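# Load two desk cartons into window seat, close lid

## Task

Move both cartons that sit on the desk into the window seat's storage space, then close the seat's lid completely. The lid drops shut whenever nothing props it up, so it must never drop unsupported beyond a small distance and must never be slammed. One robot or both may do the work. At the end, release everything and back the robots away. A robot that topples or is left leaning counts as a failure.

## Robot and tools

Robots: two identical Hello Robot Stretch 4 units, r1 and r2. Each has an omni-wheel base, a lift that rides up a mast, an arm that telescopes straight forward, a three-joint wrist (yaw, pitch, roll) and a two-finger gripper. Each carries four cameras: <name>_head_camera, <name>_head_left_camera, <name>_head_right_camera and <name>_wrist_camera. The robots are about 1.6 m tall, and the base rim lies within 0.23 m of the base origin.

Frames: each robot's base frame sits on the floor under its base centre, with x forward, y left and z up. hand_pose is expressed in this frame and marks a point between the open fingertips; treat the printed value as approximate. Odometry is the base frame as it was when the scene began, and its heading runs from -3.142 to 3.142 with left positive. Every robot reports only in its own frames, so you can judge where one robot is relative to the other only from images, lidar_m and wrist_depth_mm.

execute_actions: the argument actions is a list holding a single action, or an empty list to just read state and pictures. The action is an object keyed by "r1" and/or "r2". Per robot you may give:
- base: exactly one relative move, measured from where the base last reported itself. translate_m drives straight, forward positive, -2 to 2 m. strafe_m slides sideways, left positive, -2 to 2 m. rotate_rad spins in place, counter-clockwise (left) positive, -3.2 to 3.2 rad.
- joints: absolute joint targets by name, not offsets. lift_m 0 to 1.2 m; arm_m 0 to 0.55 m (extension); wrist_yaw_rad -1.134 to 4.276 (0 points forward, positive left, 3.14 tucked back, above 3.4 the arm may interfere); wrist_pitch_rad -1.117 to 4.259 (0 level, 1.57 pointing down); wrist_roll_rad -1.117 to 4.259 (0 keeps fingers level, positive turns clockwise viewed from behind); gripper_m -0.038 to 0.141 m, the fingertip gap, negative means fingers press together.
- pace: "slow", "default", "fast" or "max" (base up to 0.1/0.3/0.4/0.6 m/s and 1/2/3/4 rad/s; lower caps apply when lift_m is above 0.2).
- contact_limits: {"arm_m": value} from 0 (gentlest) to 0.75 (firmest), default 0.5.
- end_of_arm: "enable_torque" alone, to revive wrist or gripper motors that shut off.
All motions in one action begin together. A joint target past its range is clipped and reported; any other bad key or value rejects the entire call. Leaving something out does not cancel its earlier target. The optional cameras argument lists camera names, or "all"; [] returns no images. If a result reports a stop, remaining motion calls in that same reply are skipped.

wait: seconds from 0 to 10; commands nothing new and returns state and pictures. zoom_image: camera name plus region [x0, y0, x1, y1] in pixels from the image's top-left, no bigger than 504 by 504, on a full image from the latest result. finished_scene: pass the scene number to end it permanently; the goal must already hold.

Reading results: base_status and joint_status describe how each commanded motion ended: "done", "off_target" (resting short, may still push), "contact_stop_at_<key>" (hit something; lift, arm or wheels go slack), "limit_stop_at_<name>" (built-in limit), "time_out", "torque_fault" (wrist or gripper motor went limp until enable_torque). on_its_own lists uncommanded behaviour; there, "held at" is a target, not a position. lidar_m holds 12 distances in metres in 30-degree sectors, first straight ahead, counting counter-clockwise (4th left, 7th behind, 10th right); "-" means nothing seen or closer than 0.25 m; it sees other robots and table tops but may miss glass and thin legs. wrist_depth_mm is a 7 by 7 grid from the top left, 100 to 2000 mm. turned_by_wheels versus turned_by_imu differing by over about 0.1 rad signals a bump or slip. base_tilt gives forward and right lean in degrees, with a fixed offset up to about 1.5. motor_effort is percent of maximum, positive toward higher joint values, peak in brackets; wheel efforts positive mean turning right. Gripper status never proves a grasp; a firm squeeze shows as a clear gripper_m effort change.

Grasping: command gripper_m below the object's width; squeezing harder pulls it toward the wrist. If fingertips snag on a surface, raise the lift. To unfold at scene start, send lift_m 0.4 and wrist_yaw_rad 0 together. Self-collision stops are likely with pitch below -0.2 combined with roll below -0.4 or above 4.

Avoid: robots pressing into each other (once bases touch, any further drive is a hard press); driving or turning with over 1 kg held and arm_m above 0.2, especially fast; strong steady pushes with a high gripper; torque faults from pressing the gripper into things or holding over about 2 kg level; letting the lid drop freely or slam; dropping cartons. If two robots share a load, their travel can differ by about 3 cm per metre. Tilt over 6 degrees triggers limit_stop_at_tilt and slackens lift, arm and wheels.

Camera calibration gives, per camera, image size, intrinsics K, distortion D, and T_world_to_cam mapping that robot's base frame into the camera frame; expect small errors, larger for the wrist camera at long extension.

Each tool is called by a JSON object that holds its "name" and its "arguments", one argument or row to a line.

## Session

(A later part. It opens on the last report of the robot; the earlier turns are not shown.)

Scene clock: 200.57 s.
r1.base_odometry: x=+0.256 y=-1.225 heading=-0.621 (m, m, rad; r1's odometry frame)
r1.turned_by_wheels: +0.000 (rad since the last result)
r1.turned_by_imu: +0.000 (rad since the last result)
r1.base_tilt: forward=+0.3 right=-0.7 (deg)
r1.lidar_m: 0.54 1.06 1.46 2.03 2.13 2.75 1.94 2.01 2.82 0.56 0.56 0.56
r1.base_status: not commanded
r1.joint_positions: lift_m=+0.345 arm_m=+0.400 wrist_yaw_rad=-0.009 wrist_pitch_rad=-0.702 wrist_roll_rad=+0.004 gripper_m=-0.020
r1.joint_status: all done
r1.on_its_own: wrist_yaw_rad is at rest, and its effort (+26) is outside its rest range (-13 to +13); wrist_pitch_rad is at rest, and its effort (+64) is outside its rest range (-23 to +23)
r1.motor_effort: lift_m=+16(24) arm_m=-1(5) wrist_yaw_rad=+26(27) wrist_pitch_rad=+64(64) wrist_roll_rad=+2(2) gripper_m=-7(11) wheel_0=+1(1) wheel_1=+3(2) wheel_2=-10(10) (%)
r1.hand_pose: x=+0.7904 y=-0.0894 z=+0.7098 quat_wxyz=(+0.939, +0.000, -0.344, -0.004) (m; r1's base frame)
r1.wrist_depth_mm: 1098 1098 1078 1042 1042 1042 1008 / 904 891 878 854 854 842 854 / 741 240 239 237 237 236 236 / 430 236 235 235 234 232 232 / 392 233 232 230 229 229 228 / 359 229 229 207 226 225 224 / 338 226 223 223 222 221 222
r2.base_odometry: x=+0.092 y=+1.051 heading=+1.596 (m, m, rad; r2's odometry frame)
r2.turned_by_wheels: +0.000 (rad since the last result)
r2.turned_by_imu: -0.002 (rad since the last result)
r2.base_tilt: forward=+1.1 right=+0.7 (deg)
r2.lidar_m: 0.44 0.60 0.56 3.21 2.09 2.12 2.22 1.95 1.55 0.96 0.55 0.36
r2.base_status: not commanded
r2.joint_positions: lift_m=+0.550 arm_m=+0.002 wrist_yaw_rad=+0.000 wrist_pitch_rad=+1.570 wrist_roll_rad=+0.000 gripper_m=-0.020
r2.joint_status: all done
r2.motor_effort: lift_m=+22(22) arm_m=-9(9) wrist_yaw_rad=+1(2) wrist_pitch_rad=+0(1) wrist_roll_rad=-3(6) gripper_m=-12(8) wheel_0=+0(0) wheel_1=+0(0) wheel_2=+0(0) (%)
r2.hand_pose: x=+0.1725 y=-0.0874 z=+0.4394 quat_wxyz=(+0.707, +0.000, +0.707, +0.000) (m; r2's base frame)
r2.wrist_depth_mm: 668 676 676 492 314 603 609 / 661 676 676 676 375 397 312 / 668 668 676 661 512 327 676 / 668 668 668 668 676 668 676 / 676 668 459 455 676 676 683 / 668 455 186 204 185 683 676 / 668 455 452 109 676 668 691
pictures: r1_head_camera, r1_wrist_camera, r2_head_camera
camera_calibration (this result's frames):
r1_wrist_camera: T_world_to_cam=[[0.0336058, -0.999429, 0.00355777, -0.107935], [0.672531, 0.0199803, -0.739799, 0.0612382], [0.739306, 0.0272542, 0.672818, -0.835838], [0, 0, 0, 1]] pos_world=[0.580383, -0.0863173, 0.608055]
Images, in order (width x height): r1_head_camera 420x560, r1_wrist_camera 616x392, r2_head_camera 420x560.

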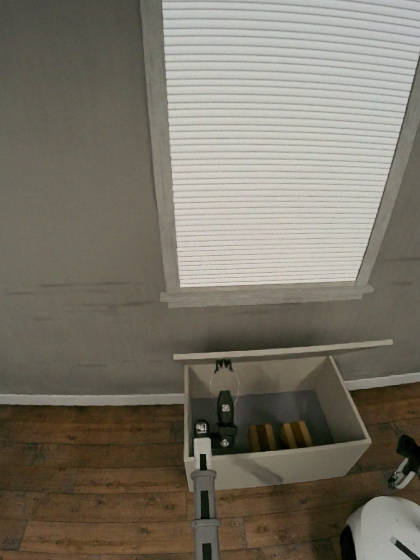

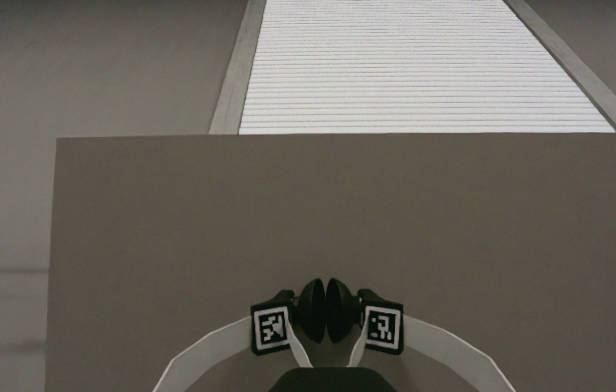

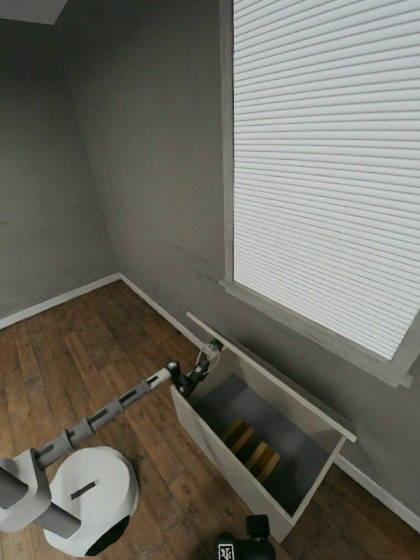

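{"name": "execute_actions", "arguments": {
  "actions": [
    {"r1": {"joints": {"arm_m": 0.335, "lift_m": 0.385}}, "r2": {"base": {"strafe_m": 0.26}, "joints": {"wrist_pitch_rad": -0.68, "lift_m": 0.30}, "pace": "fast"}}
  ],
  "cameras": ["r1_head_camera", "r2_head_camera", "r1_wrist_camera"]
}}

Scene clock: 211.57 s.
r1.base_odometry: x=+0.256 y=-1.225 heading=-0.621 (m, m, rad; r1's odometry frame)
r1.turned_by_wheels: +0.000 (rad since the last result)
r1.turned_by_imu: +0.001 (rad since the last result)
r1.base_tilt: forward=+0.3 right=-0.7 (deg)
r1.lidar_m: 0.53 1.07 1.49 2.04 2.13 2.76 1.96 2.01 0.40 0.37 0.40 0.55
r1.base_status: not commanded
r1.joint_positions: lift_m=+0.384 arm_m=+0.336 wrist_yaw_rad=-0.003 wrist_pitch_rad=-0.656 wrist_roll_rad=+0.003 gripper_m=-0.020
r1.joint_status: all done
r1.on_its_own: wrist_pitch_rad is at rest, and its effort (-71) is outside its rest range (-23 to +23)
r1.motor_effort: lift_m=+32(32) arm_m=-6(9) wrist_yaw_rad=+7(26) wrist_pitch_rad=-71(71) wrist_roll_rad=+2(2) gripper_m=-8(9) wheel_0=+1(1) wheel_1=+3(2) wheel_2=-6(10) (%)
r1.hand_pose: x=+0.7355 y=-0.0880 z=+0.7381 quat_wxyz=(+0.947, +0.001, -0.322, -0.001) (m; r1's base frame)
r1.wrist_depth_mm: 1060 1060 1042 1008 1025 991 976 / 917 891 891 878 854 854 842 / 788 768 759 750 750 741 732 / 691 683 668 668 661 661 654 / 410 229 228 226 225 224 224 / 382 230 229 221 226 226 225 / 366 233 178 201 228 190 227
r2.base_odometry: x=-0.167 y=+1.044 heading=+1.596 (m, m, rad; r2's odometry frame)
r2.turned_by_wheels: +0.000 (rad since the last result)
r2.turned_by_imu: -0.001 (rad since the last result)
r2.base_tilt: forward=+1.2 right=+0.6 (deg)
r2.lidar_m: 0.62 0.37 0.37 2.99 1.89 1.91 2.39 2.13 1.92 1.19 0.54 0.55
r2.base_status: done
r2.joint_positions: lift_m=+0.300 arm_m=+0.001 wrist_yaw_rad=+0.000 wrist_pitch_rad=-0.678 wrist_roll_rad=+0.000 gripper_m=-0.020
r2.joint_status: all done
r2.motor_effort: lift_m=+15(19) arm_m=-8(9) wrist_yaw_rad=-1(1) wrist_pitch_rad=-5(10) wrist_roll_rad=-3(2) gripper_m=-12(12) wheel_0=+0(10) wheel_1=-1(10) wheel_2=+0(1) (%)
r2.hand_pose: x=+0.3971 y=-0.0874 z=+0.6594 quat_wxyz=(+0.943, +0.000, -0.332, +0.000) (m; r2's base frame)
r2.wrist_depth_mm: 1921 1983 1863 1921 1756 1308 1042 / - - - - 1576 1205 960 / - - - 1983 1397 1078 891 / - - - 1756 1281 991 842 / - - - 1430 1160 904 798 / - - 186 205 185 539 469 / 355 402 1661 109 609 521 477
pictures: r1_head_camera, r1_wrist_camera, r2_head_camera
camera_calibration (this result's frames):
r1_wrist_camera: T_world_to_cam=[[0.0402722, -0.999188, 0.0015729, -0.108188], [0.637229, 0.0244709, -0.770286, 0.167943], [0.769621, 0.0320234, 0.637697, -0.810241], [0, 0, 0, 1]] pos_world=[0.520917, -0.0862635, 0.646223]
Images, in order (width x height): r1_head_camera 420x560, r1_wrist_camera 616x392, r2_head_camera 420x560.

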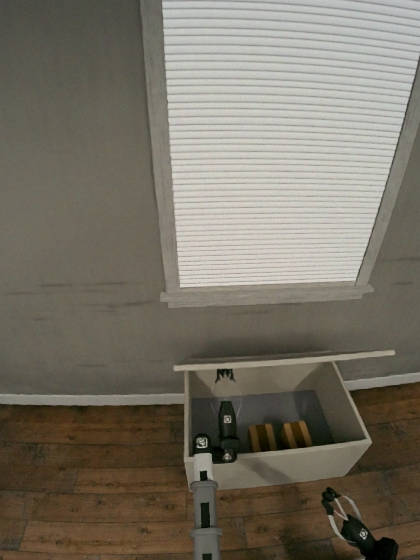

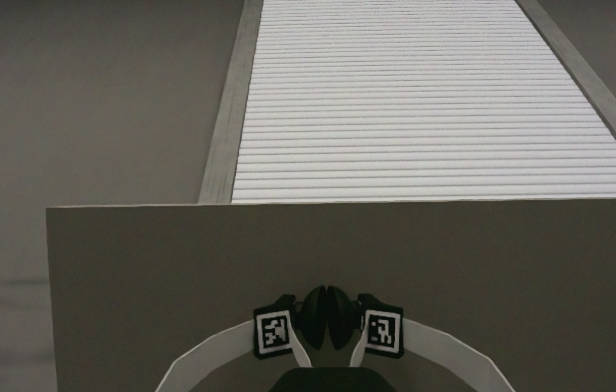

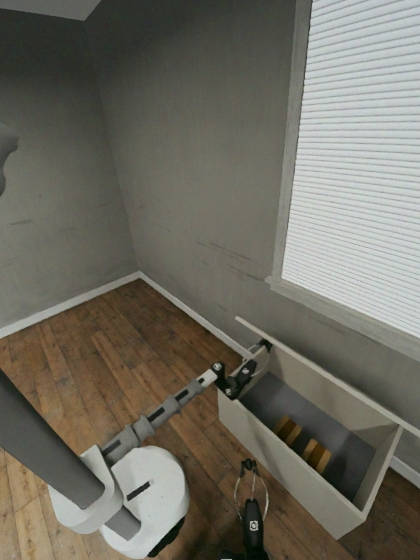

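{"name": "execute_actions", "arguments": {
  "actions": [
    {"r1": {"joints": {"arm_m": 0.32, "lift_m": 0.33}}, "r2": {"base": {"rotate_rad": -0.861}, "joints": {"arm_m": 0.105, "lift_m": 0.0}, "pace": "fast"}}
  ],
  "cameras": ["r1_head_camera", "r2_head_camera", "r1_wrist_camera", "r2_wrist_camera"]
}}

Scene clock: 218.00 s.
r1.base_odometry: x=+0.256 y=-1.225 heading=-0.621 (m, m, rad; r1's odometry frame)
r1.turned_by_wheels: +0.000 (rad since the last result)
r1.turned_by_imu: +0.000 (rad since the last result)
r1.base_tilt: forward=+0.3 right=-0.7 (deg)
r1.lidar_m: 0.54 1.07 1.50 2.03 2.12 2.74 1.97 2.02 0.39 0.36 0.42 0.55
r1.base_status: not commanded
r1.joint_positions: lift_m=+0.330 arm_m=+0.320 wrist_yaw_rad=-0.009 wrist_pitch_rad=-0.697 wrist_roll_rad=+0.004 gripper_m=-0.020
r1.joint_status: all done
r1.on_its_own: wrist_yaw_rad is at rest, and its effort (+25) is outside its rest range (-13 to +13); wrist_pitch_rad is at rest, and its effort (+47) is outside its rest range (-23 to +23)
r1.motor_effort: lift_m=+19(30) arm_m=-1(11) wrist_yaw_rad=+25(26) wrist_pitch_rad=+47(74) wrist_roll_rad=+2(2) gripper_m=-6(8) wheel_0=+1(1) wheel_1=+2(2) wheel_2=-9(8) (%)
r1.hand_pose: x=+0.7115 y=-0.0893 z=+0.6934 quat_wxyz=(+0.940, +0.000, -0.341, -0.003) (m; r1's base frame)
r1.wrist_depth_mm: 1255 1255 1255 1205 1205 1182 1182 / 1025 1008 1008 991 976 991 991 / 878 854 842 831 831 820 809 / 759 741 237 230 224 220 220 / 228 225 224 224 224 222 220 / 399 229 227 213 224 225 224 / 379 232 179 229 228 226 228
r2.base_odometry: x=-0.168 y=+1.044 heading=+0.735 (m, m, rad; r2's odometry frame)
r2.turned_by_wheels: -0.861 (rad since the last result)
r2.turned_by_imu: -0.876 (rad since the last result)
r2.base_tilt: forward=+1.1 right=+0.6 (deg)
r2.lidar_m: 0.55 0.57 0.42 0.36 0.41 2.83 1.93 1.99 2.24 2.10 1.53 1.10
r2.base_status: done
r2.joint_positions: lift_m=+0.001 arm_m=+0.103 wrist_yaw_rad=+0.000 wrist_pitch_rad=-0.678 wrist_roll_rad=+0.000 gripper_m=-0.020
r2.joint_status: all done
r2.motor_effort: lift_m=+15(15) arm_m=+8(11) wrist_yaw_rad=+0(2) wrist_pitch_rad=-4(5) wrist_roll_rad=-3(2) gripper_m=-14(11) wheel_0=+1(7) wheel_1=+0(8) wheel_2=-2(8) (%)
r2.hand_pose: x=+0.4991 y=-0.0874 z=+0.3603 quat_wxyz=(+0.943, +0.000, -0.333, +0.000) (m; r2's base frame)
r2.wrist_depth_mm: 1537 1464 1537 1618 1618 1661 1661 / 1281 1308 1308 1336 1336 1366 1397 / 597 603 603 609 1160 1160 1182 / 609 609 615 627 1025 1025 1042 / 627 634 634 621 917 891 891 / 274 277 186 205 185 809 831 / 250 247 256 109 741 732 741
pictures: r1_head_camera, r1_wrist_camera, r2_head_camera, r2_wrist_camera
camera_calibration (this result's frames):
r1_wrist_camera: T_world_to_cam=[[0.0340957, -0.999413, 0.00332875, -0.105317], [0.668535, 0.0203315, -0.743403, 0.107606], [0.742899, 0.0275722, 0.668836, -0.766199], [0, 0, 0, 1]] pos_world=[0.500861, -0.0863167, 0.592806]
r2_wrist_camera: T_world_to_cam=[[-0.02267, -0.999675, -0.0116471, -0.0699067], [0.6098, -0.00459479, -0.792542, 0.0324167], [0.792231, -0.0250693, 0.609706, -0.386272], [0, 0, 0, 1]] pos_world=[0.284664, -0.0794187, 0.26039]
Images, in order (width x height): r1_head_camera 420x560, r1_wrist_camera 616x392, r2_head_camera 420x560, r2_wrist_camera 616x392.

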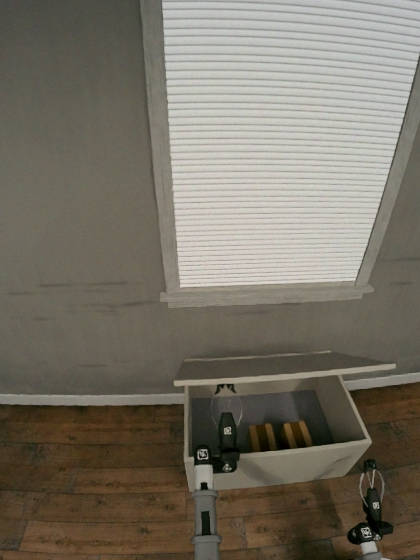

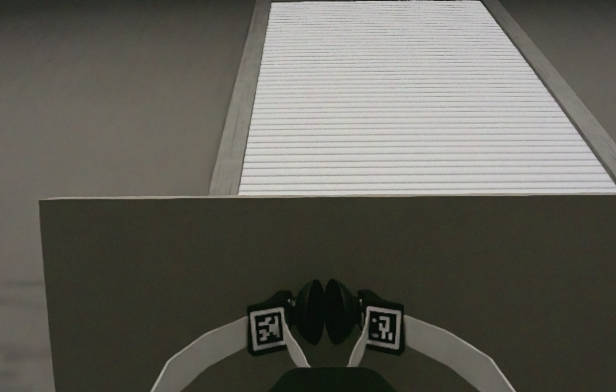

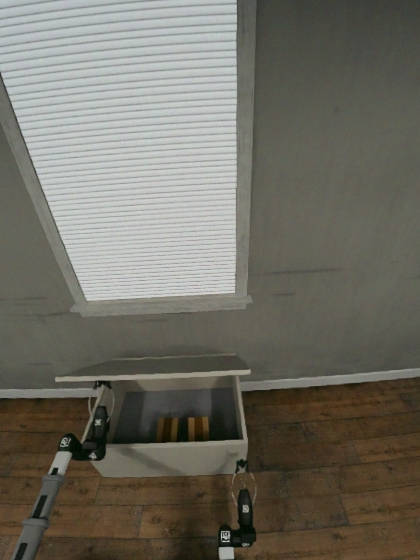

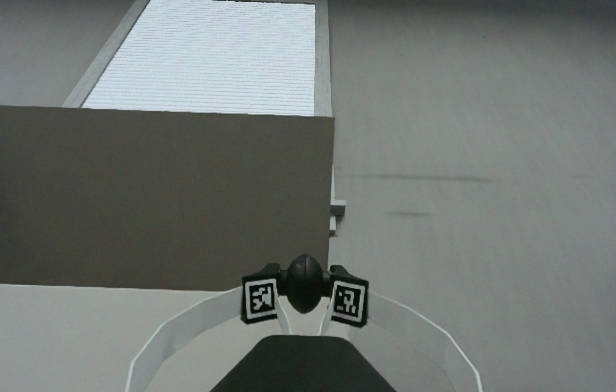

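{"name": "execute_actions", "arguments": {
  "actions": [
    {"r1": {"joints": {"arm_m": 0.297, "lift_m": 0.275}}, "r2": {"joints": {"arm_m": 0.17, "wrist_yaw_rad": 0.12}, "pace": "slow", "contact_limits": {"arm_m": 0.1}}}
  ],
  "cameras": ["r1_head_camera", "r2_head_camera", "r1_wrist_camera", "r2_wrist_camera"]
}}

Scene clock: 221.10 s.
r1.base_odometry: x=+0.256 y=-1.225 heading=-0.621 (m, m, rad; r1's odometry frame)
r1.turned_by_wheels: +0.000 (rad since the last result)
r1.turned_by_imu: +0.000 (rad since the last result)
r1.base_tilt: forward=+0.2 right=-0.7 (deg)
r1.lidar_m: 0.54 1.07 1.47 2.02 2.12 2.77 1.96 2.02 0.41 0.37 0.42 0.57
r1.base_status: not commanded
r1.joint_positions: lift_m=+0.275 arm_m=+0.297 wrist_yaw_rad=-0.010 wrist_pitch_rad=-0.695 wrist_roll_rad=+0.004 gripper_m=-0.020
r1.joint_status: all done
r1.on_its_own: wrist_yaw_rad is at rest, and its effort (+29) is outside its rest range (-13 to +13); wrist_pitch_rad is at rest, and its effort (+41) is outside its rest range (-23 to +23)
r1.motor_effort: lift_m=+21(21) arm_m=+0(3) wrist_yaw_rad=+29(28) wrist_pitch_rad=+41(47) wrist_roll_rad=+2(2) gripper_m=-3(5) wheel_0=+1(1) wheel_1=+2(2) wheel_2=-11(10) (%)
r1.hand_pose: x=+0.6886 y=-0.0896 z=+0.6378 quat_wxyz=(+0.940, +0.000, -0.340, -0.004) (m; r1's base frame)
r1.wrist_depth_mm: 1281 1281 1255 1229 1255 1205 1205 / 1060 1042 1025 1008 1008 1008 1025 / 891 891 891 866 854 854 854 / 214 213 212 211 210 210 209 / 224 220 220 219 218 217 216 / 233 229 227 213 224 225 224 / 539 237 179 200 233 230 233
r2.base_odometry: x=-0.168 y=+1.044 heading=+0.735 (m, m, rad; r2's odometry frame)
r2.turned_by_wheels: +0.000 (rad since the last result)
r2.turned_by_imu: -0.001 (rad since the last result)
r2.base_tilt: forward=+1.1 right=+0.7 (deg)
r2.lidar_m: 0.54 0.56 0.42 0.37 0.40 2.81 1.94 1.98 2.22 2.12 1.52 1.11
r2.base_status: not commanded
r2.joint_positions: lift_m=+0.001 arm_m=+0.155 wrist_yaw_rad=+0.103 wrist_pitch_rad=-0.691 wrist_roll_rad=+0.000 gripper_m=-0.020
r2.joint_status: arm_m contact_stop (moved +0.052 of +0.067); the others done
r2.on_its_own: arm_m is slack since a contact_stop (your +0.170 is given up); wrist_yaw_rad is at rest, and its effort (+14) is outside its rest range (-13 to +13); wrist_pitch_rad is at rest, and its effort (+32) is outside its rest range (-23 to +23)
r2.motor_effort: lift_m=+17(17) arm_m=+0(17) wrist_yaw_rad=+14(26) wrist_pitch_rad=+32(38) wrist_roll_rad=-2(1) gripper_m=-7(12) wheel_0=+4(4) wheel_1=+3(3) wheel_2=-9(9) (%)
r2.contact_limits: arm_m 0.1
r2.hand_pose: x=+0.5561 y=-0.0641 z=+0.3629 quat_wxyz=(+0.940, +0.018, -0.338, +0.048) (m; r2's base frame)
r2.wrist_depth_mm: 1708 1661 1576 1537 1464 1397 1397 / 1397 1336 1281 1255 1205 1182 1182 / 525 521 512 508 1042 1008 1008 / 554 544 535 525 917 904 866 / 574 559 549 544 809 798 778 / 235 232 186 208 187 723 715 / 213 205 208 109 205 640 634
pictures: r1_head_camera, r1_wrist_camera, r2_head_camera, r2_wrist_camera
camera_calibration (this result's frames):
r1_wrist_camera: T_world_to_cam=[[0.0326591, -0.999461, 0.00323947, -0.10363], [0.667, 0.0193813, -0.744805, 0.0834465], [0.744341, 0.0264854, 0.667274, -0.712056], [0, 0, 0, 1]] pos_world=[0.477738, -0.0863326, 0.537623]
r2_wrist_camera: T_world_to_cam=[[0.0802506, -0.996703, -0.0119235, -0.102237], [0.616867, 0.0590568, -0.784849, -0.00287194], [0.782966, 0.0556294, 0.619572, -0.425718], [0, 0, 0, 1]] pos_world=[0.343299, -0.078048, 0.26029]
Images, in order (width x height): r1_head_camera 420x560, r1_wrist_camera 616x392, r2_head_camera 420x560, r2_wrist_camera 616x392.

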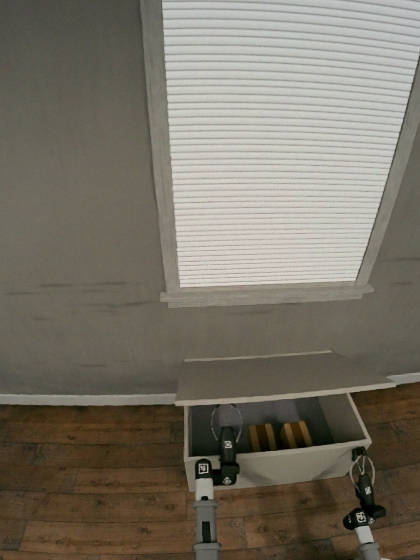

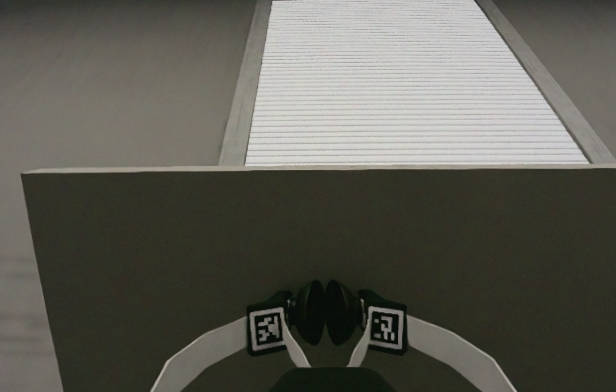

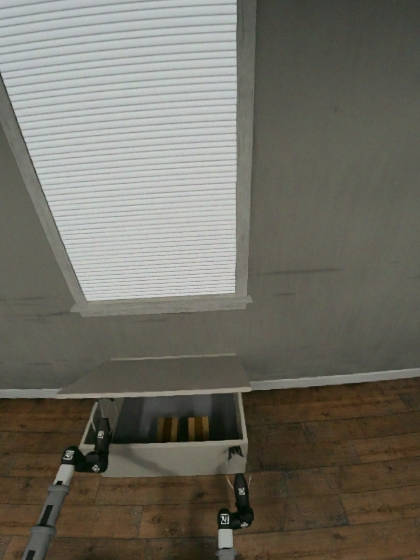

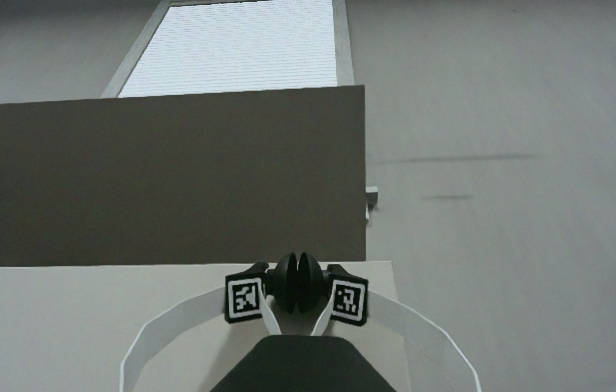

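{"name": "execute_actions", "arguments": {
  "actions": [
    {"r1": {"joints": {"arm_m": 0.272, "lift_m": 0.22}}, "r2": {"joints": {"arm_m": 0.143, "lift_m": 0.185}, "pace": "fast"}}
  ],
  "cameras": ["r1_head_camera", "r2_head_camera", "r1_wrist_camera", "r2_wrist_camera"]
}}

Scene clock: 223.53 s.
r1.base_odometry: x=+0.256 y=-1.225 heading=-0.621 (m, m, rad; r1's odometry frame)
r1.turned_by_wheels: +0.000 (rad since the last result)
r1.turned_by_imu: +0.000 (rad since the last result)
r1.base_tilt: forward=+0.3 right=-0.8 (deg)
r1.lidar_m: 0.53 1.08 1.49 2.04 2.13 2.77 1.96 2.01 0.40 0.35 0.40 0.56
r1.base_status: not commanded
r1.joint_positions: lift_m=+0.220 arm_m=+0.272 wrist_yaw_rad=-0.011 wrist_pitch_rad=-0.689 wrist_roll_rad=+0.004 gripper_m=-0.020
r1.joint_status: all done
r1.on_its_own: wrist_yaw_rad is at rest, and its effort (+32) is outside its rest range (-13 to +13)
r1.motor_effort: lift_m=+24(23) arm_m=+1(3) wrist_yaw_rad=+32(31) wrist_pitch_rad=+23(40) wrist_roll_rad=+2(2) gripper_m=-3(4) wheel_0=+1(1) wheel_1=+2(2) wheel_2=-11(11) (%)
r1.hand_pose: x=+0.6645 y=-0.0898 z=+0.5813 quat_wxyz=(+0.941, +0.000, -0.338, -0.004) (m; r1's base frame)
r1.wrist_depth_mm: 1308 1308 1281 1255 1255 1229 1255 / 1098 1060 1078 1042 1025 1025 1025 / 931 917 904 891 891 891 878 / 202 201 200 200 200 199 198 / 216 214 213 213 212 212 211 / 236 229 225 214 220 226 226 / 569 243 180 211 240 237 242
r2.base_odometry: x=-0.168 y=+1.044 heading=+0.735 (m, m, rad; r2's odometry frame)
r2.turned_by_wheels: +0.001 (rad since the last result)
r2.turned_by_imu: +0.000 (rad since the last result)
r2.base_tilt: forward=+1.2 right=+0.7 (deg)
r2.lidar_m: 0.55 0.57 0.42 0.37 0.42 2.81 1.97 1.97 2.23 2.11 1.53 1.10
r2.base_status: not commanded
r2.joint_positions: lift_m=+0.185 arm_m=+0.144 wrist_yaw_rad=+0.107 wrist_pitch_rad=-0.679 wrist_roll_rad=+0.000 gripper_m=-0.020
r2.joint_status: all done
r2.motor_effort: lift_m=+22(25) arm_m=-9(8) wrist_yaw_rad=+3(16) wrist_pitch_rad=-3(31) wrist_roll_rad=-3(2) gripper_m=-10(12) wheel_0=+3(4) wheel_1=+2(3) wheel_2=-1(9) (%)
r2.hand_pose: x=+0.5480 y=-0.0629 z=+0.5441 quat_wxyz=(+0.942, +0.018, -0.332, +0.050) (m; r2's base frame)
r2.wrist_depth_mm: 1708 1661 1576 1464 1499 1366 1366 / 1397 1308 1308 1229 1255 1205 1160 / 1160 1118 1098 1078 1025 1008 1008 / 991 976 931 960 917 878 866 / 336 327 322 314 798 809 798 / 362 355 186 204 186 723 715 / 394 379 375 109 640 640 647
pictures: r1_head_camera, r1_wrist_camera, r2_head_camera, r2_wrist_camera
camera_calibration (this result's frames):
r1_wrist_camera: T_world_to_cam=[[0.0321549, -0.999478, 0.00299029, -0.102311], [0.662644, 0.0190784, -0.748692, 0.0625104], [0.748244, 0.0260556, 0.662912, -0.656554], [0, 0, 0, 1]] pos_world=[0.45313, -0.086343, 0.482344]
r2_wrist_camera: T_world_to_cam=[[0.0841723, -0.996383, -0.0116524, -0.100534], [0.607279, 0.0605659, -0.792177, 0.153628], [0.790017, 0.0596031, 0.610181, -0.530199], [0, 0, 0, 1]] pos_world=[0.334034, -0.0778732, 0.444046]
Images, in order (width x height): r1_head_camera 420x560, r1_wrist_camera 616x392, r2_head_camera 420x560, r2_wrist_camera 616x392.

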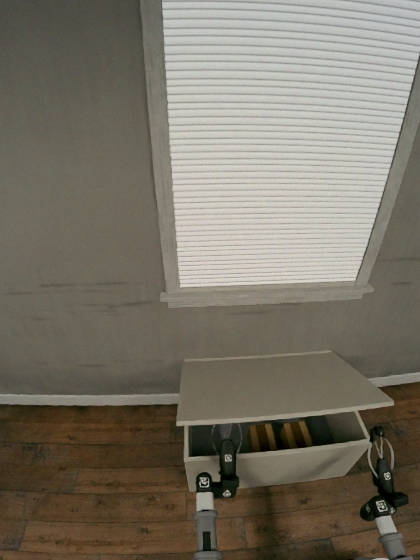

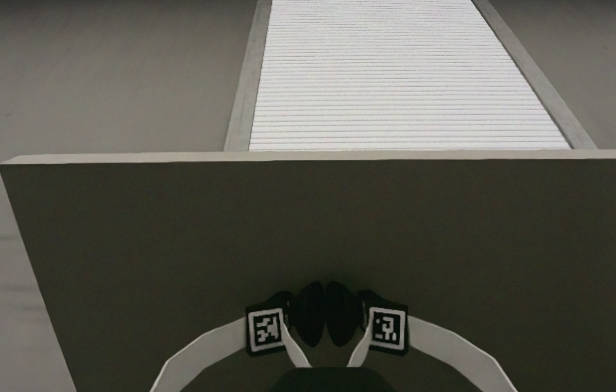

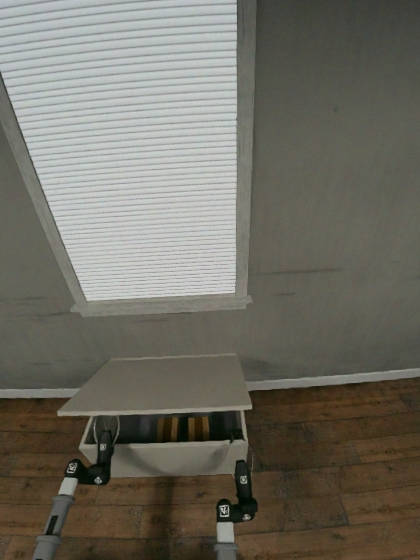

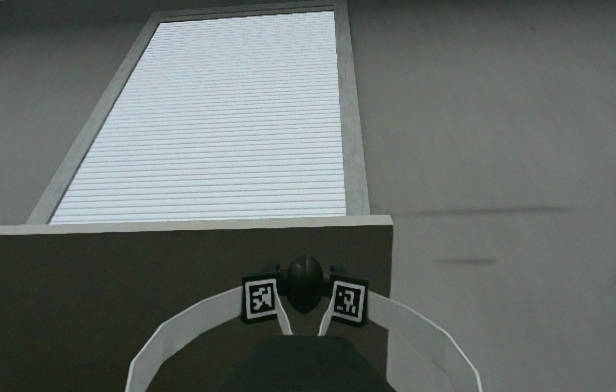

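{"name": "execute_actions", "arguments": {
  "actions": [
    {"r1": {"joints": {"arm_m": 0.257, "lift_m": 0.19}}, "r2": {"joints": {"arm_m": 0.204}, "pace": "fast"}}
  ],
  "cameras": ["r1_head_camera", "r2_head_camera", "r1_wrist_camera", "r2_wrist_camera"]
}}

Scene clock: 225.97 s.
r1.base_odometry: x=+0.256 y=-1.225 heading=-0.621 (m, m, rad; r1's odometry frame)
r1.turned_by_wheels: +0.000 (rad since the last result)
r1.turned_by_imu: +0.000 (rad since the last result)
r1.base_tilt: forward=+0.3 right=-0.7 (deg)
r1.lidar_m: 0.54 1.07 1.48 2.04 2.13 2.76 1.94 2.02 0.40 0.36 0.42 0.57
r1.base_status: not commanded
r1.joint_positions: lift_m=+0.190 arm_m=+0.257 wrist_yaw_rad=-0.010 wrist_pitch_rad=-0.684 wrist_roll_rad=+0.004 gripper_m=-0.020
r1.joint_status: all done
r1.on_its_own: wrist_yaw_rad is at rest, and its effort (+30) is outside its rest range (-13 to +13)
r1.motor_effort: lift_m=+25(24) arm_m=+1(1) wrist_yaw_rad=+30(31) wrist_pitch_rad=+9(24) wrist_roll_rad=+2(2) gripper_m=-2(2) wheel_0=+2(1) wheel_1=+2(3) wheel_2=-11(11) (%)
r1.hand_pose: x=+0.6504 y=-0.0898 z=+0.5501 quat_wxyz=(+0.942, +0.000, -0.336, -0.004) (m; r1's base frame)
r1.wrist_depth_mm: 1308 1308 1281 1281 1255 1229 1255 / 1098 1078 1078 1060 1042 1042 1042 / 946 931 917 904 904 891 891 / 195 193 194 193 193 191 191 / 211 211 209 209 209 208 208 / 240 229 224 213 219 227 227 / 585 249 180 211 247 241 249
r2.base_odometry: x=-0.168 y=+1.044 heading=+0.735 (m, m, rad; r2's odometry frame)
r2.turned_by_wheels: +0.000 (rad since the last result)
r2.turned_by_imu: -0.001 (rad since the last result)
r2.base_tilt: forward=+1.2 right=+0.7 (deg)
r2.lidar_m: 0.54 0.58 0.42 0.38 0.40 2.82 1.97 1.99 2.22 2.11 1.52 1.09
r2.base_status: not commanded
r2.joint_positions: lift_m=+0.185 arm_m=+0.202 wrist_yaw_rad=+0.108 wrist_pitch_rad=-0.679 wrist_roll_rad=+0.000 gripper_m=-0.020
r2.joint_status: all done
r2.motor_effort: lift_m=+22(22) arm_m=+8(9) wrist_yaw_rad=+2(4) wrist_pitch_rad=-3(3) wrist_roll_rad=-2(3) gripper_m=-11(10) wheel_0=+3(3) wheel_1=+3(2) wheel_2=-1(1) (%)
r2.hand_pose: x=+0.6061 y=-0.0628 z=+0.5440 quat_wxyz=(+0.942, +0.018, -0.332, +0.051) (m; r2's base frame)
r2.wrist_depth_mm: 1499 1430 1397 1336 1308 1281 1229 / 1281 1205 1182 1138 1118 1098 1042 / 1060 1025 1008 976 931 946 904 / 904 891 891 854 820 820 809 / 250 246 242 233 240 741 715 / 277 272 185 205 186 661 654 / 310 298 296 109 297 591 597
pictures: r1_head_camera, r1_wrist_camera, r2_head_camera, r2_wrist_camera
camera_calibration (this result's frames):
r1_wrist_camera: T_world_to_cam=[[0.032275, -0.999475, 0.00279787, -0.101719], [0.659253, 0.0191844, -0.751676, 0.0524221], [0.751228, 0.0261048, 0.659526, -0.625391], [0, 0, 0, 1]] pos_world=[0.438535, -0.0863458, 0.452151]
r2_wrist_camera: T_world_to_cam=[[0.0847458, -0.996335, -0.011647, -0.105632], [0.607054, 0.0608967, -0.792324, 0.118543], [0.790129, 0.0600758, 0.60999, -0.575992], [0, 0, 0, 1]] pos_world=[0.392097, -0.0778603, 0.444044]
Images, in order (width x height): r1_head_camera 420x560, r1_wrist_camera 616x392, r2_head_camera 420x560, r2_wrist_camera 616x392.

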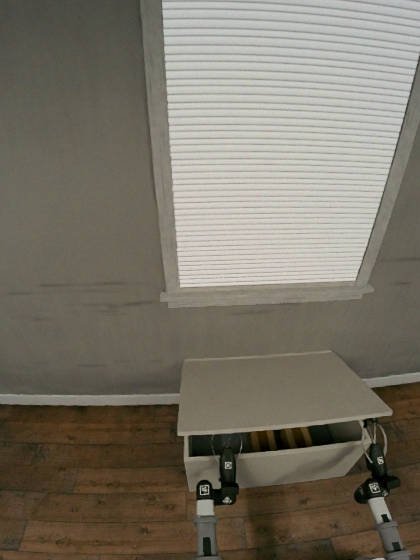

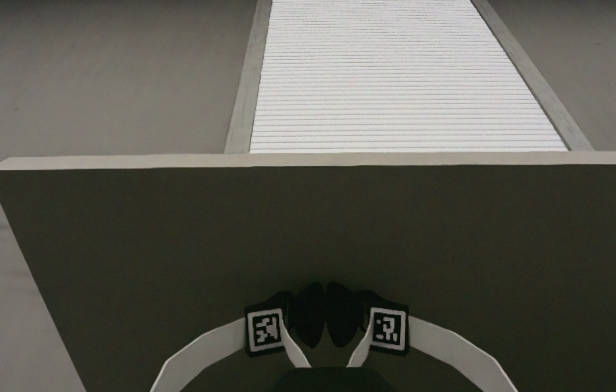

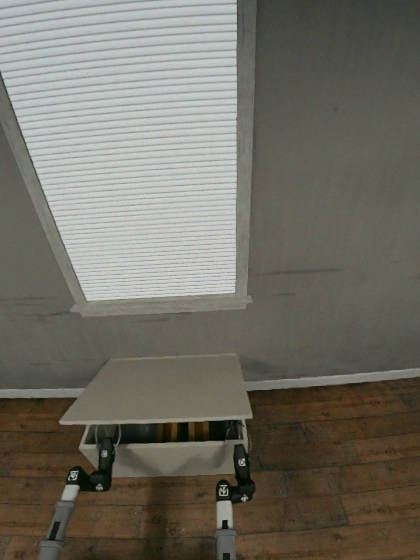

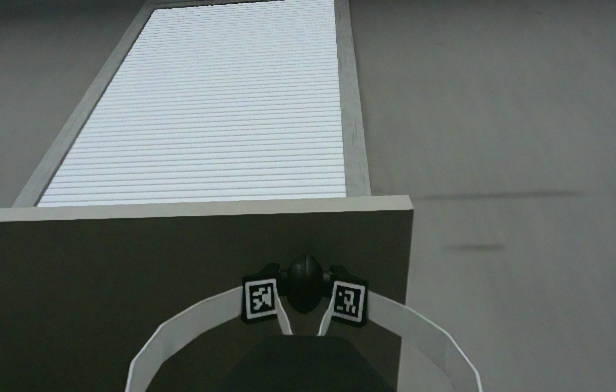

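{"name": "execute_actions", "arguments": {
  "actions": [
    {"r1": {"joints": {"lift_m": 0.16}}}
  ],
  "cameras": ["r1_wrist_camera", "r2_wrist_camera"]
}}

Scene clock: 227.80 s.
r1.base_odometry: x=+0.256 y=-1.225 heading=-0.621 (m, m, rad; r1's odometry frame)
r1.turned_by_wheels: +0.000 (rad since the last result)
r1.turned_by_imu: +0.001 (rad since the last result)
r1.base_tilt: forward=+0.2 right=-0.7 (deg)
r1.lidar_m: 0.54 1.08 1.47 2.04 2.12 2.75 1.97 2.03 0.40 0.33 0.42 0.55
r1.base_status: not commanded
r1.joint_positions: lift_m=+0.160 arm_m=+0.257 wrist_yaw_rad=-0.002 wrist_pitch_rad=-0.679 wrist_roll_rad=+0.004 gripper_m=-0.020
r1.joint_status: all done
r1.motor_effort: lift_m=+18(24) arm_m=+1(1) wrist_yaw_rad=+8(30) wrist_pitch_rad=-4(14) wrist_roll_rad=+2(2) gripper_m=-11(13) wheel_0=+1(1) wheel_1=+2(2) wheel_2=-6(11) (%)
r1.hand_pose: x=+0.6521 y=-0.0880 z=+0.5195 quat_wxyz=(+0.943, +0.001, -0.333, -0.001) (m; r1's base frame)
r1.wrist_depth_mm: 1308 1308 1308 1255 1255 1229 1229 / 1098 1098 1060 1042 1042 1025 1042 / 198 195 191 188 187 186 904 / 200 198 198 197 196 196 195 / 222 217 216 216 214 213 213 / 634 239 238 204 227 236 236 / 591 268 176 207 260 251 260
r2.base_odometry: x=-0.168 y=+1.044 heading=+0.735 (m, m, rad; r2's odometry frame)
r2.turned_by_wheels: +0.000 (rad since the last result)
r2.turned_by_imu: -0.001 (rad since the last result)
r2.base_tilt: forward=+1.1 right=+0.7 (deg)
r2.lidar_m: 0.54 0.57 0.42 0.37 0.41 2.83 1.94 1.98 2.19 2.11 1.53 1.09
r2.base_status: not commanded
r2.joint_positions: lift_m=+0.185 arm_m=+0.202 wrist_yaw_rad=+0.103 wrist_pitch_rad=-0.675 wrist_roll_rad=+0.000 gripper_m=-0.020
r2.joint_status: not commanded
r2.on_its_own: wrist_yaw_rad is at rest, and its effort (+14) is outside its rest range (-13 to +13)
r2.motor_effort: lift_m=+22(22) arm_m=+8(8) wrist_yaw_rad=+14(12) wrist_pitch_rad=-13(13) wrist_roll_rad=-3(2) gripper_m=-5(11) wheel_0=+3(3) wheel_1=+2(2) wheel_2=-4(4) (%)
r2.hand_pose: x=+0.6064 y=-0.0638 z=+0.5432 quat_wxyz=(+0.942, +0.017, -0.331, +0.049) (m; r2's base frame)
r2.wrist_depth_mm: 1499 1464 1366 1336 1308 1255 1182 / 1255 1205 1138 1118 1078 1078 1042 / 1042 1008 991 946 931 931 904 / 904 866 866 831 842 820 809 / 229 228 224 217 224 741 732 / 259 250 187 221 187 661 654 / 300 286 281 109 289 591 603
pictures: r1_wrist_camera, r2_wrist_camera
camera_calibration (this result's frames):
r1_wrist_camera: T_world_to_cam=[[0.040365, -0.999182, 0.00255753, -0.105016], [0.654836, 0.0245206, -0.755374, 0.0334689], [0.754693, 0.0321654, 0.655289, -0.606052], [0, 0, 0, 1]] pos_world=[0.439705, -0.0862571, 0.422689]
r2_wrist_camera: T_world_to_cam=[[0.0800235, -0.996726, -0.0115699, -0.103897], [0.604693, 0.0577695, -0.79436, 0.120144], [0.792428, 0.0565713, 0.607337, -0.575873], [0, 0, 0, 1]] pos_world=[0.392002, -0.0779194, 0.443984]
Images, in order (width x height): r1_wrist_camera 616x392, r2_wrist_camera 616x392.

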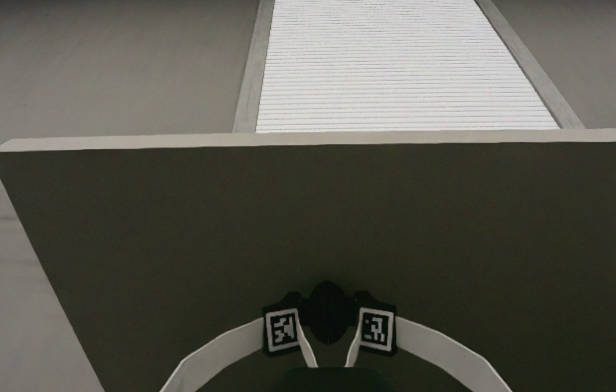

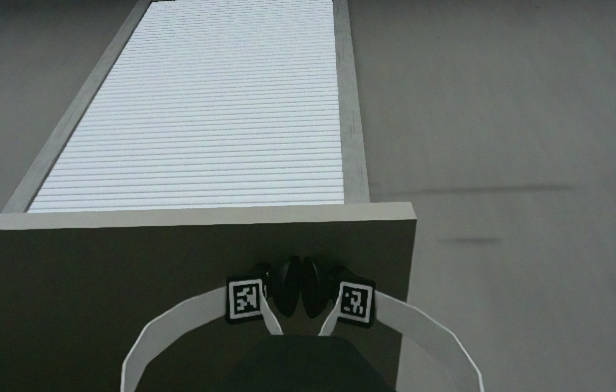

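{"name": "execute_actions", "arguments": {
  "actions": [
    {"r1": {"joints": {"arm_m": 0.146, "lift_m": 0.08}, "pace": "fast"}, "r2": {"joints": {"lift_m": 0.105}}}
  ],
  "cameras": ["r1_wrist_camera", "r2_wrist_camera", "r2_head_camera"]
}}

Scene clock: 230.47 s.
r1.base_odometry: x=+0.256 y=-1.225 heading=-0.621 (m, m, rad; r1's odometry frame)
r1.turned_by_wheels: +0.000 (rad since the last result)
r1.turned_by_imu: +0.001 (rad since the last result)
r1.base_tilt: forward=+0.3 right=-0.7 (deg)
r1.lidar_m: 0.52 1.07 1.49 2.04 2.12 2.77 1.93 2.03 0.38 0.36 0.42 0.55
r1.base_status: not commanded
r1.joint_positions: lift_m=+0.080 arm_m=+0.147 wrist_yaw_rad=+0.000 wrist_pitch_rad=-0.678 wrist_roll_rad=+0.004 gripper_m=-0.020
r1.joint_status: all done
r1.motor_effort: lift_m=+17(17) arm_m=-8(6) wrist_yaw_rad=+1(7) wrist_pitch_rad=-8(7) wrist_roll_rad=+2(2) gripper_m=-10(13) wheel_0=+1(1) wheel_1=+2(2) wheel_2=-3(6) (%)
r1.hand_pose: x=+0.5430 y=-0.0875 z=+0.4394 quat_wxyz=(+0.943, +0.002, -0.333, +0.000) (m; r1's base frame)
r1.wrist_depth_mm: 1576 1537 1537 1499 1464 1464 1430 / 1336 1281 1281 1255 1229 1229 1229 / 1118 1098 1098 1078 1060 1060 1042 / 960 960 946 917 917 904 904 / 854 259 256 255 253 252 252 / 768 290 279 206 270 287 287 / 699 668 177 205 330 319 338
r2.base_odometry: x=-0.168 y=+1.044 heading=+0.735 (m, m, rad; r2's odometry frame)
r2.turned_by_wheels: +0.000 (rad since the last result)
r2.turned_by_imu: -0.001 (rad since the last result)
r2.base_tilt: forward=+1.2 right=+0.6 (deg)
r2.lidar_m: 0.55 0.57 0.42 0.35 0.41 2.81 1.94 1.99 2.21 2.12 1.52 1.10
r2.base_status: not commanded
r2.joint_positions: lift_m=+0.104 arm_m=+0.202 wrist_yaw_rad=+0.100 wrist_pitch_rad=-0.677 wrist_roll_rad=+0.000 gripper_m=-0.020
r2.joint_status: all done
r2.on_its_own: wrist_yaw_rad is at rest, and its effort (+23) is outside its rest range (-13 to +13)
r2.motor_effort: lift_m=+25(23) arm_m=+8(8) wrist_yaw_rad=+23(24) wrist_pitch_rad=-9(12) wrist_roll_rad=-3(2) gripper_m=-3(5) wheel_0=+3(3) wheel_1=+2(2) wheel_2=-9(9) (%)
r2.hand_pose: x=+0.6059 y=-0.0646 z=+0.4633 quat_wxyz=(+0.942, +0.017, -0.331, +0.047) (m; r2's base frame)
r2.wrist_depth_mm: 1464 1397 1366 1336 1308 1255 1229 / 1255 1182 1138 1118 1098 1098 1042 / 1042 1008 976 960 946 931 917 / 213 207 204 198 201 820 798 / 224 221 217 211 223 741 723 / 268 255 185 219 186 676 647 / 338 325 312 109 597 597 597
pictures: r1_wrist_camera, r2_head_camera, r2_wrist_camera
camera_calibration (this result's frames):
r1_wrist_camera: T_world_to_cam=[[0.0425609, -0.999091, 0.00253425, -0.101087], [0.654364, 0.0259587, -0.755734, 0.0449875], [0.754981, 0.033823, 0.654874, -0.471037], [0, 0, 0, 1]] pos_world=[0.330488, -0.0862307, 0.342725]
r2_wrist_camera: T_world_to_cam=[[0.0766535, -0.99699, -0.0116017, -0.103558], [0.605978, 0.0558246, -0.79352, 0.055698], [0.791779, 0.0537957, 0.608434, -0.527217], [0, 0, 0, 1]] pos_world=[0.391626, -0.0779933, 0.363773]
Images, in order (width x height): r1_wrist_camera 616x392, r2_head_camera 420x560, r2_wrist_camera 616x392.

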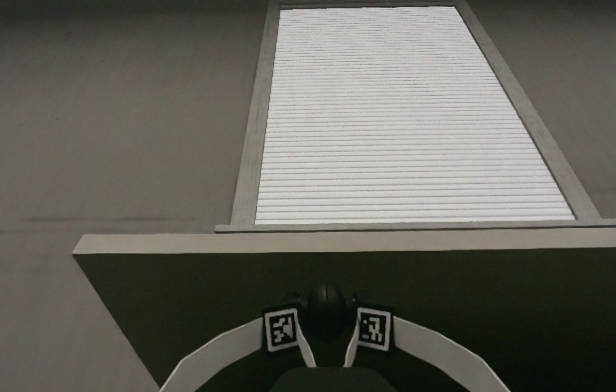

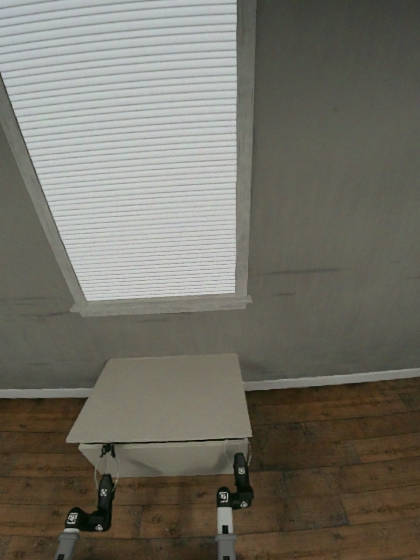

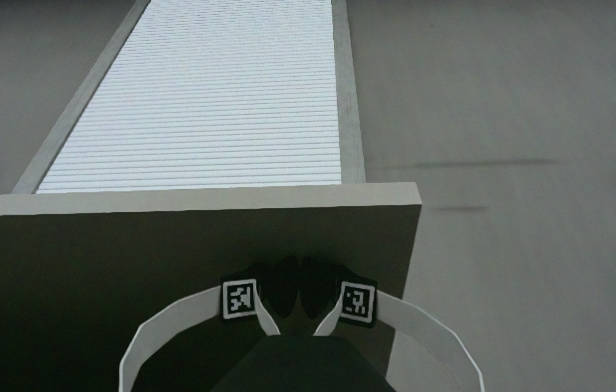

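{"name": "execute_actions", "arguments": {
  "actions": [
    {"r2": {"joints": {"lift_m": 0.072}, "pace": "slow"}}
  ],
  "cameras": ["r1_wrist_camera", "r2_wrist_camera", "r2_head_camera"]
}}

Scene clock: 232.20 s.
r1.base_odometry: x=+0.256 y=-1.225 heading=-0.621 (m, m, rad; r1's odometry frame)
r1.turned_by_wheels: +0.000 (rad since the last result)
r1.turned_by_imu: +0.000 (rad since the last result)
r1.base_tilt: forward=+0.3 right=-0.7 (deg)
r1.lidar_m: 0.51 1.08 1.48 2.03 2.13 2.76 1.96 2.00 0.38 0.35 0.41 0.56
r1.base_status: not commanded
r1.joint_positions: lift_m=+0.080 arm_m=+0.147 wrist_yaw_rad=-0.001 wrist_pitch_rad=-0.675 wrist_roll_rad=+0.004 gripper_m=-0.020
r1.joint_status: not commanded
r1.motor_effort: lift_m=+19(19) arm_m=-7(8) wrist_yaw_rad=+4(4) wrist_pitch_rad=-14(14) wrist_roll_rad=+2(2) gripper_m=-12(12) wheel_0=+1(1) wheel_1=+2(2) wheel_2=-3(3) (%)
r1.hand_pose: x=+0.5433 y=-0.0876 z=+0.4385 quat_wxyz=(+0.944, +0.002, -0.331, +0.000) (m; r1's base frame)
r1.wrist_depth_mm: 1537 1537 1499 1464 1430 1464 1430 / 1281 1281 1255 1229 1229 1205 1205 / 1098 1078 1060 1060 1025 1042 1042 / 960 946 946 931 904 917 904 / 854 842 842 820 809 809 798 / 750 246 235 203 224 243 243 / 699 319 170 202 290 276 298
r2.base_odometry: x=-0.168 y=+1.044 heading=+0.735 (m, m, rad; r2's odometry frame)
r2.turned_by_wheels: +0.000 (rad since the last result)
r2.turned_by_imu: -0.001 (rad since the last result)
r2.base_tilt: forward=+1.1 right=+0.7 (deg)
r2.lidar_m: 0.53 0.56 0.41 0.37 0.40 2.82 1.97 1.99 2.22 2.11 1.53 1.10
r2.base_status: not commanded
r2.joint_positions: lift_m=+0.072 arm_m=+0.202 wrist_yaw_rad=+0.101 wrist_pitch_rad=-0.678 wrist_roll_rad=-0.001 gripper_m=-0.020
r2.joint_status: all done
r2.on_its_own: wrist_yaw_rad is at rest, and its effort (+19) is outside its rest range (-13 to +13)
r2.motor_effort: lift_m=+20(25) arm_m=+8(8) wrist_yaw_rad=+19(23) wrist_pitch_rad=-5(14) wrist_roll_rad=+1(2) gripper_m=-6(5) wheel_0=+3(3) wheel_1=+2(2) wheel_2=-8(9) (%)
r2.hand_pose: x=+0.6058 y=-0.0643 z=+0.4309 quat_wxyz=(+0.942, +0.016, -0.332, +0.048) (m; r2's base frame)
r2.wrist_depth_mm: 1464 1430 1397 1366 1336 1281 1281 / 1255 1160 1160 1118 1098 1060 1078 / 1060 1008 991 991 946 931 931 / 207 202 199 197 195 831 809 / 225 223 221 212 224 741 723 / 279 264 186 213 187 676 661 / 163 157 160 108 154 597 603
pictures: r1_wrist_camera, r2_head_camera, r2_wrist_camera
camera_calibration (this result's frames):
r1_wrist_camera: T_world_to_cam=[[0.0419324, -0.999118, 0.00240302, -0.100845], [0.652055, 0.0255439, -0.757742, 0.0462367], [0.757011, 0.0333408, 0.65255, -0.47086], [0, 0, 0, 1]] pos_world=[0.330526, -0.0862386, 0.342538]
r2_wrist_camera: T_world_to_cam=[[0.0775867, -0.996928, -0.0106855, -0.104513], [0.606736, 0.0557188, -0.792948, 0.0292843], [0.791108, 0.055039, 0.609196, -0.507313], [0, 0, 0, 1]] pos_world=[0.39168, -0.0779017, 0.331157]
Images, in order (width x height): r1_wrist_camera 616x392, r2_head_camera 420x560, r2_wrist_camera 616x392.

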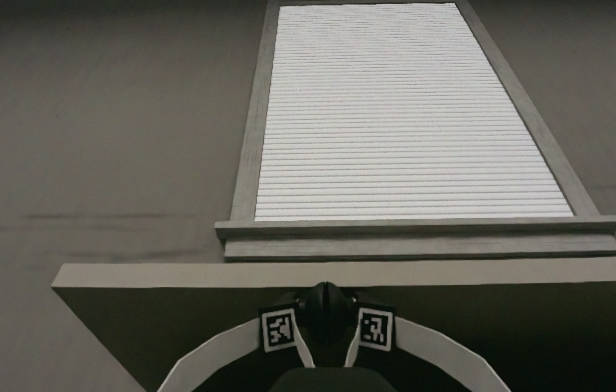

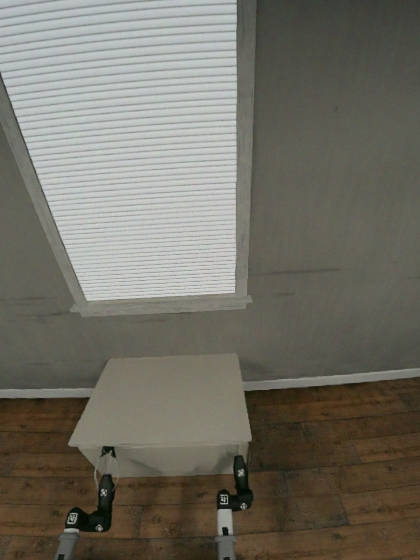

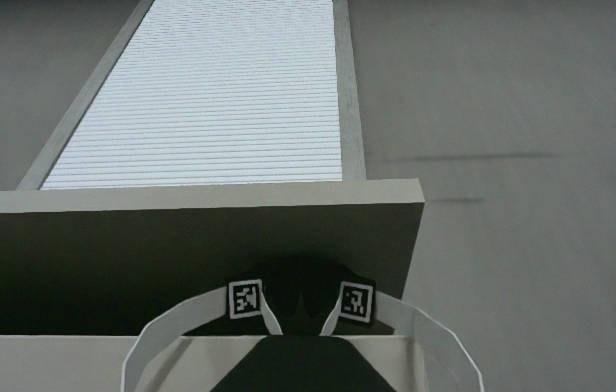

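{"name": "execute_actions", "arguments": {
  "actions": [
    {"r1": {"joints": {"lift_m": 0.089}, "pace": "slow"}}
  ],
  "cameras": ["r1_wrist_camera", "r2_wrist_camera"]
}}

Scene clock: 234.10 s.
r1.base_odometry: x=+0.256 y=-1.225 heading=-0.621 (m, m, rad; r1's odometry frame)
r1.turned_by_wheels: +0.000 (rad since the last result)
r1.turned_by_imu: +0.000 (rad since the last result)
r1.base_tilt: forward=+0.3 right=-0.7 (deg)
r1.lidar_m: 0.52 1.05 1.47 2.04 2.11 2.78 1.94 2.02 0.36 0.35 0.41 0.56
r1.base_status: not commanded
r1.joint_positions: lift_m=+0.088 arm_m=+0.147 wrist_yaw_rad=-0.002 wrist_pitch_rad=-0.670 wrist_roll_rad=+0.004 gripper_m=-0.020
r1.joint_status: all done
r1.on_its_own: wrist_pitch_rad is at rest, and its effort (-26) is outside its rest range (-23 to +23)
r1.motor_effort: lift_m=+28(27) arm_m=-6(7) wrist_yaw_rad=+6(5) wrist_pitch_rad=-26(28) wrist_roll_rad=+1(2) gripper_m=-7(8) wheel_0=+1(1) wheel_1=+2(2) wheel_2=-3(3) (%)
r1.hand_pose: x=+0.5439 y=-0.0878 z=+0.4458 quat_wxyz=(+0.944, +0.001, -0.329, +0.000) (m; r1's base frame)
r1.wrist_depth_mm: 1537 1499 1499 1464 1430 1397 1397 / 1281 1255 1255 1205 1182 1182 1205 / 1098 1078 1078 1042 1042 1025 1025 / 946 946 931 917 904 904 891 / 842 842 831 809 809 798 798 / 732 244 232 208 223 239 240 / 699 306 179 211 294 273 296
r2.base_odometry: x=-0.168 y=+1.044 heading=+0.735 (m, m, rad; r2's odometry frame)
r2.turned_by_wheels: +0.000 (rad since the last result)
r2.turned_by_imu: -0.001 (rad since the last result)
r2.base_tilt: forward=+1.2 right=+0.6 (deg)
r2.lidar_m: 0.53 0.56 0.41 0.36 0.41 2.81 1.96 1.99 2.21 2.12 1.53 1.09
r2.base_status: not commanded
r2.joint_positions: lift_m=+0.072 arm_m=+0.202 wrist_yaw_rad=+0.103 wrist_pitch_rad=-0.678 wrist_roll_rad=-0.001 gripper_m=-0.020
r2.joint_status: not commanded
r2.motor_effort: lift_m=+20(20) arm_m=+8(8) wrist_yaw_rad=+13(19) wrist_pitch_rad=-5(6) wrist_roll_rad=+1(1) gripper_m=-8(9) wheel_0=+3(3) wheel_1=+3(3) wheel_2=-7(9) (%)
r2.hand_pose: x=+0.6059 y=-0.0639 z=+0.4310 quat_wxyz=(+0.942, +0.017, -0.332, +0.048) (m; r2's base frame)
r2.wrist_depth_mm: 1499 1464 1366 1336 1308 1281 1281 / 1229 1182 1138 1138 1118 1060 1042 / 1060 1008 1008 976 946 931 904 / 208 205 202 200 198 831 798 / 229 226 224 214 228 741 723 / 282 276 184 214 185 668 647 / 163 158 160 108 154 591 597
pictures: r1_wrist_camera, r2_wrist_camera
camera_calibration (this result's frames):
r1_wrist_camera: T_world_to_cam=[[0.0411831, -0.999149, 0.0022037, -0.100568], [0.648524, 0.025053, -0.760782, 0.0545316], [0.760079, 0.0327605, 0.649004, -0.47618], [0, 0, 0, 1]] pos_world=[0.330711, -0.0862486, 0.350751]
r2_wrist_camera: T_world_to_cam=[[0.0793443, -0.99679, -0.0106978, -0.105166], [0.606976, 0.0568225, -0.792686, 0.0291294], [0.790749, 0.0564018, 0.609536, -0.507264], [0, 0, 0, 1]] pos_world=[0.391782, -0.0778732, 0.331162]
Images, in order (width x height): r1_wrist_camera 616x392, r2_wrist_camera 616x392.

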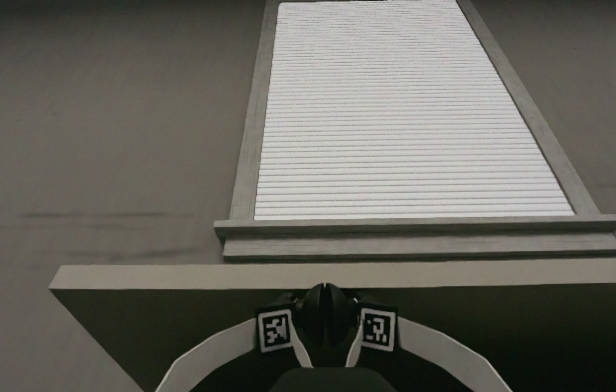

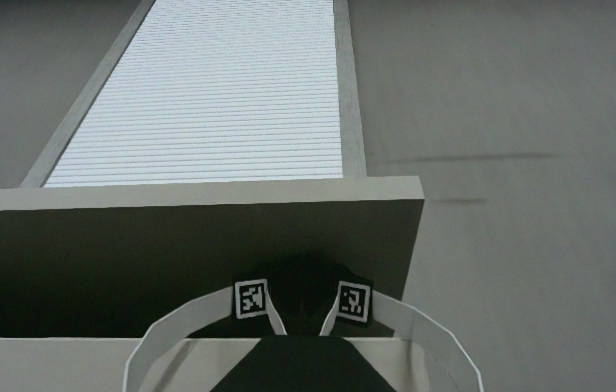

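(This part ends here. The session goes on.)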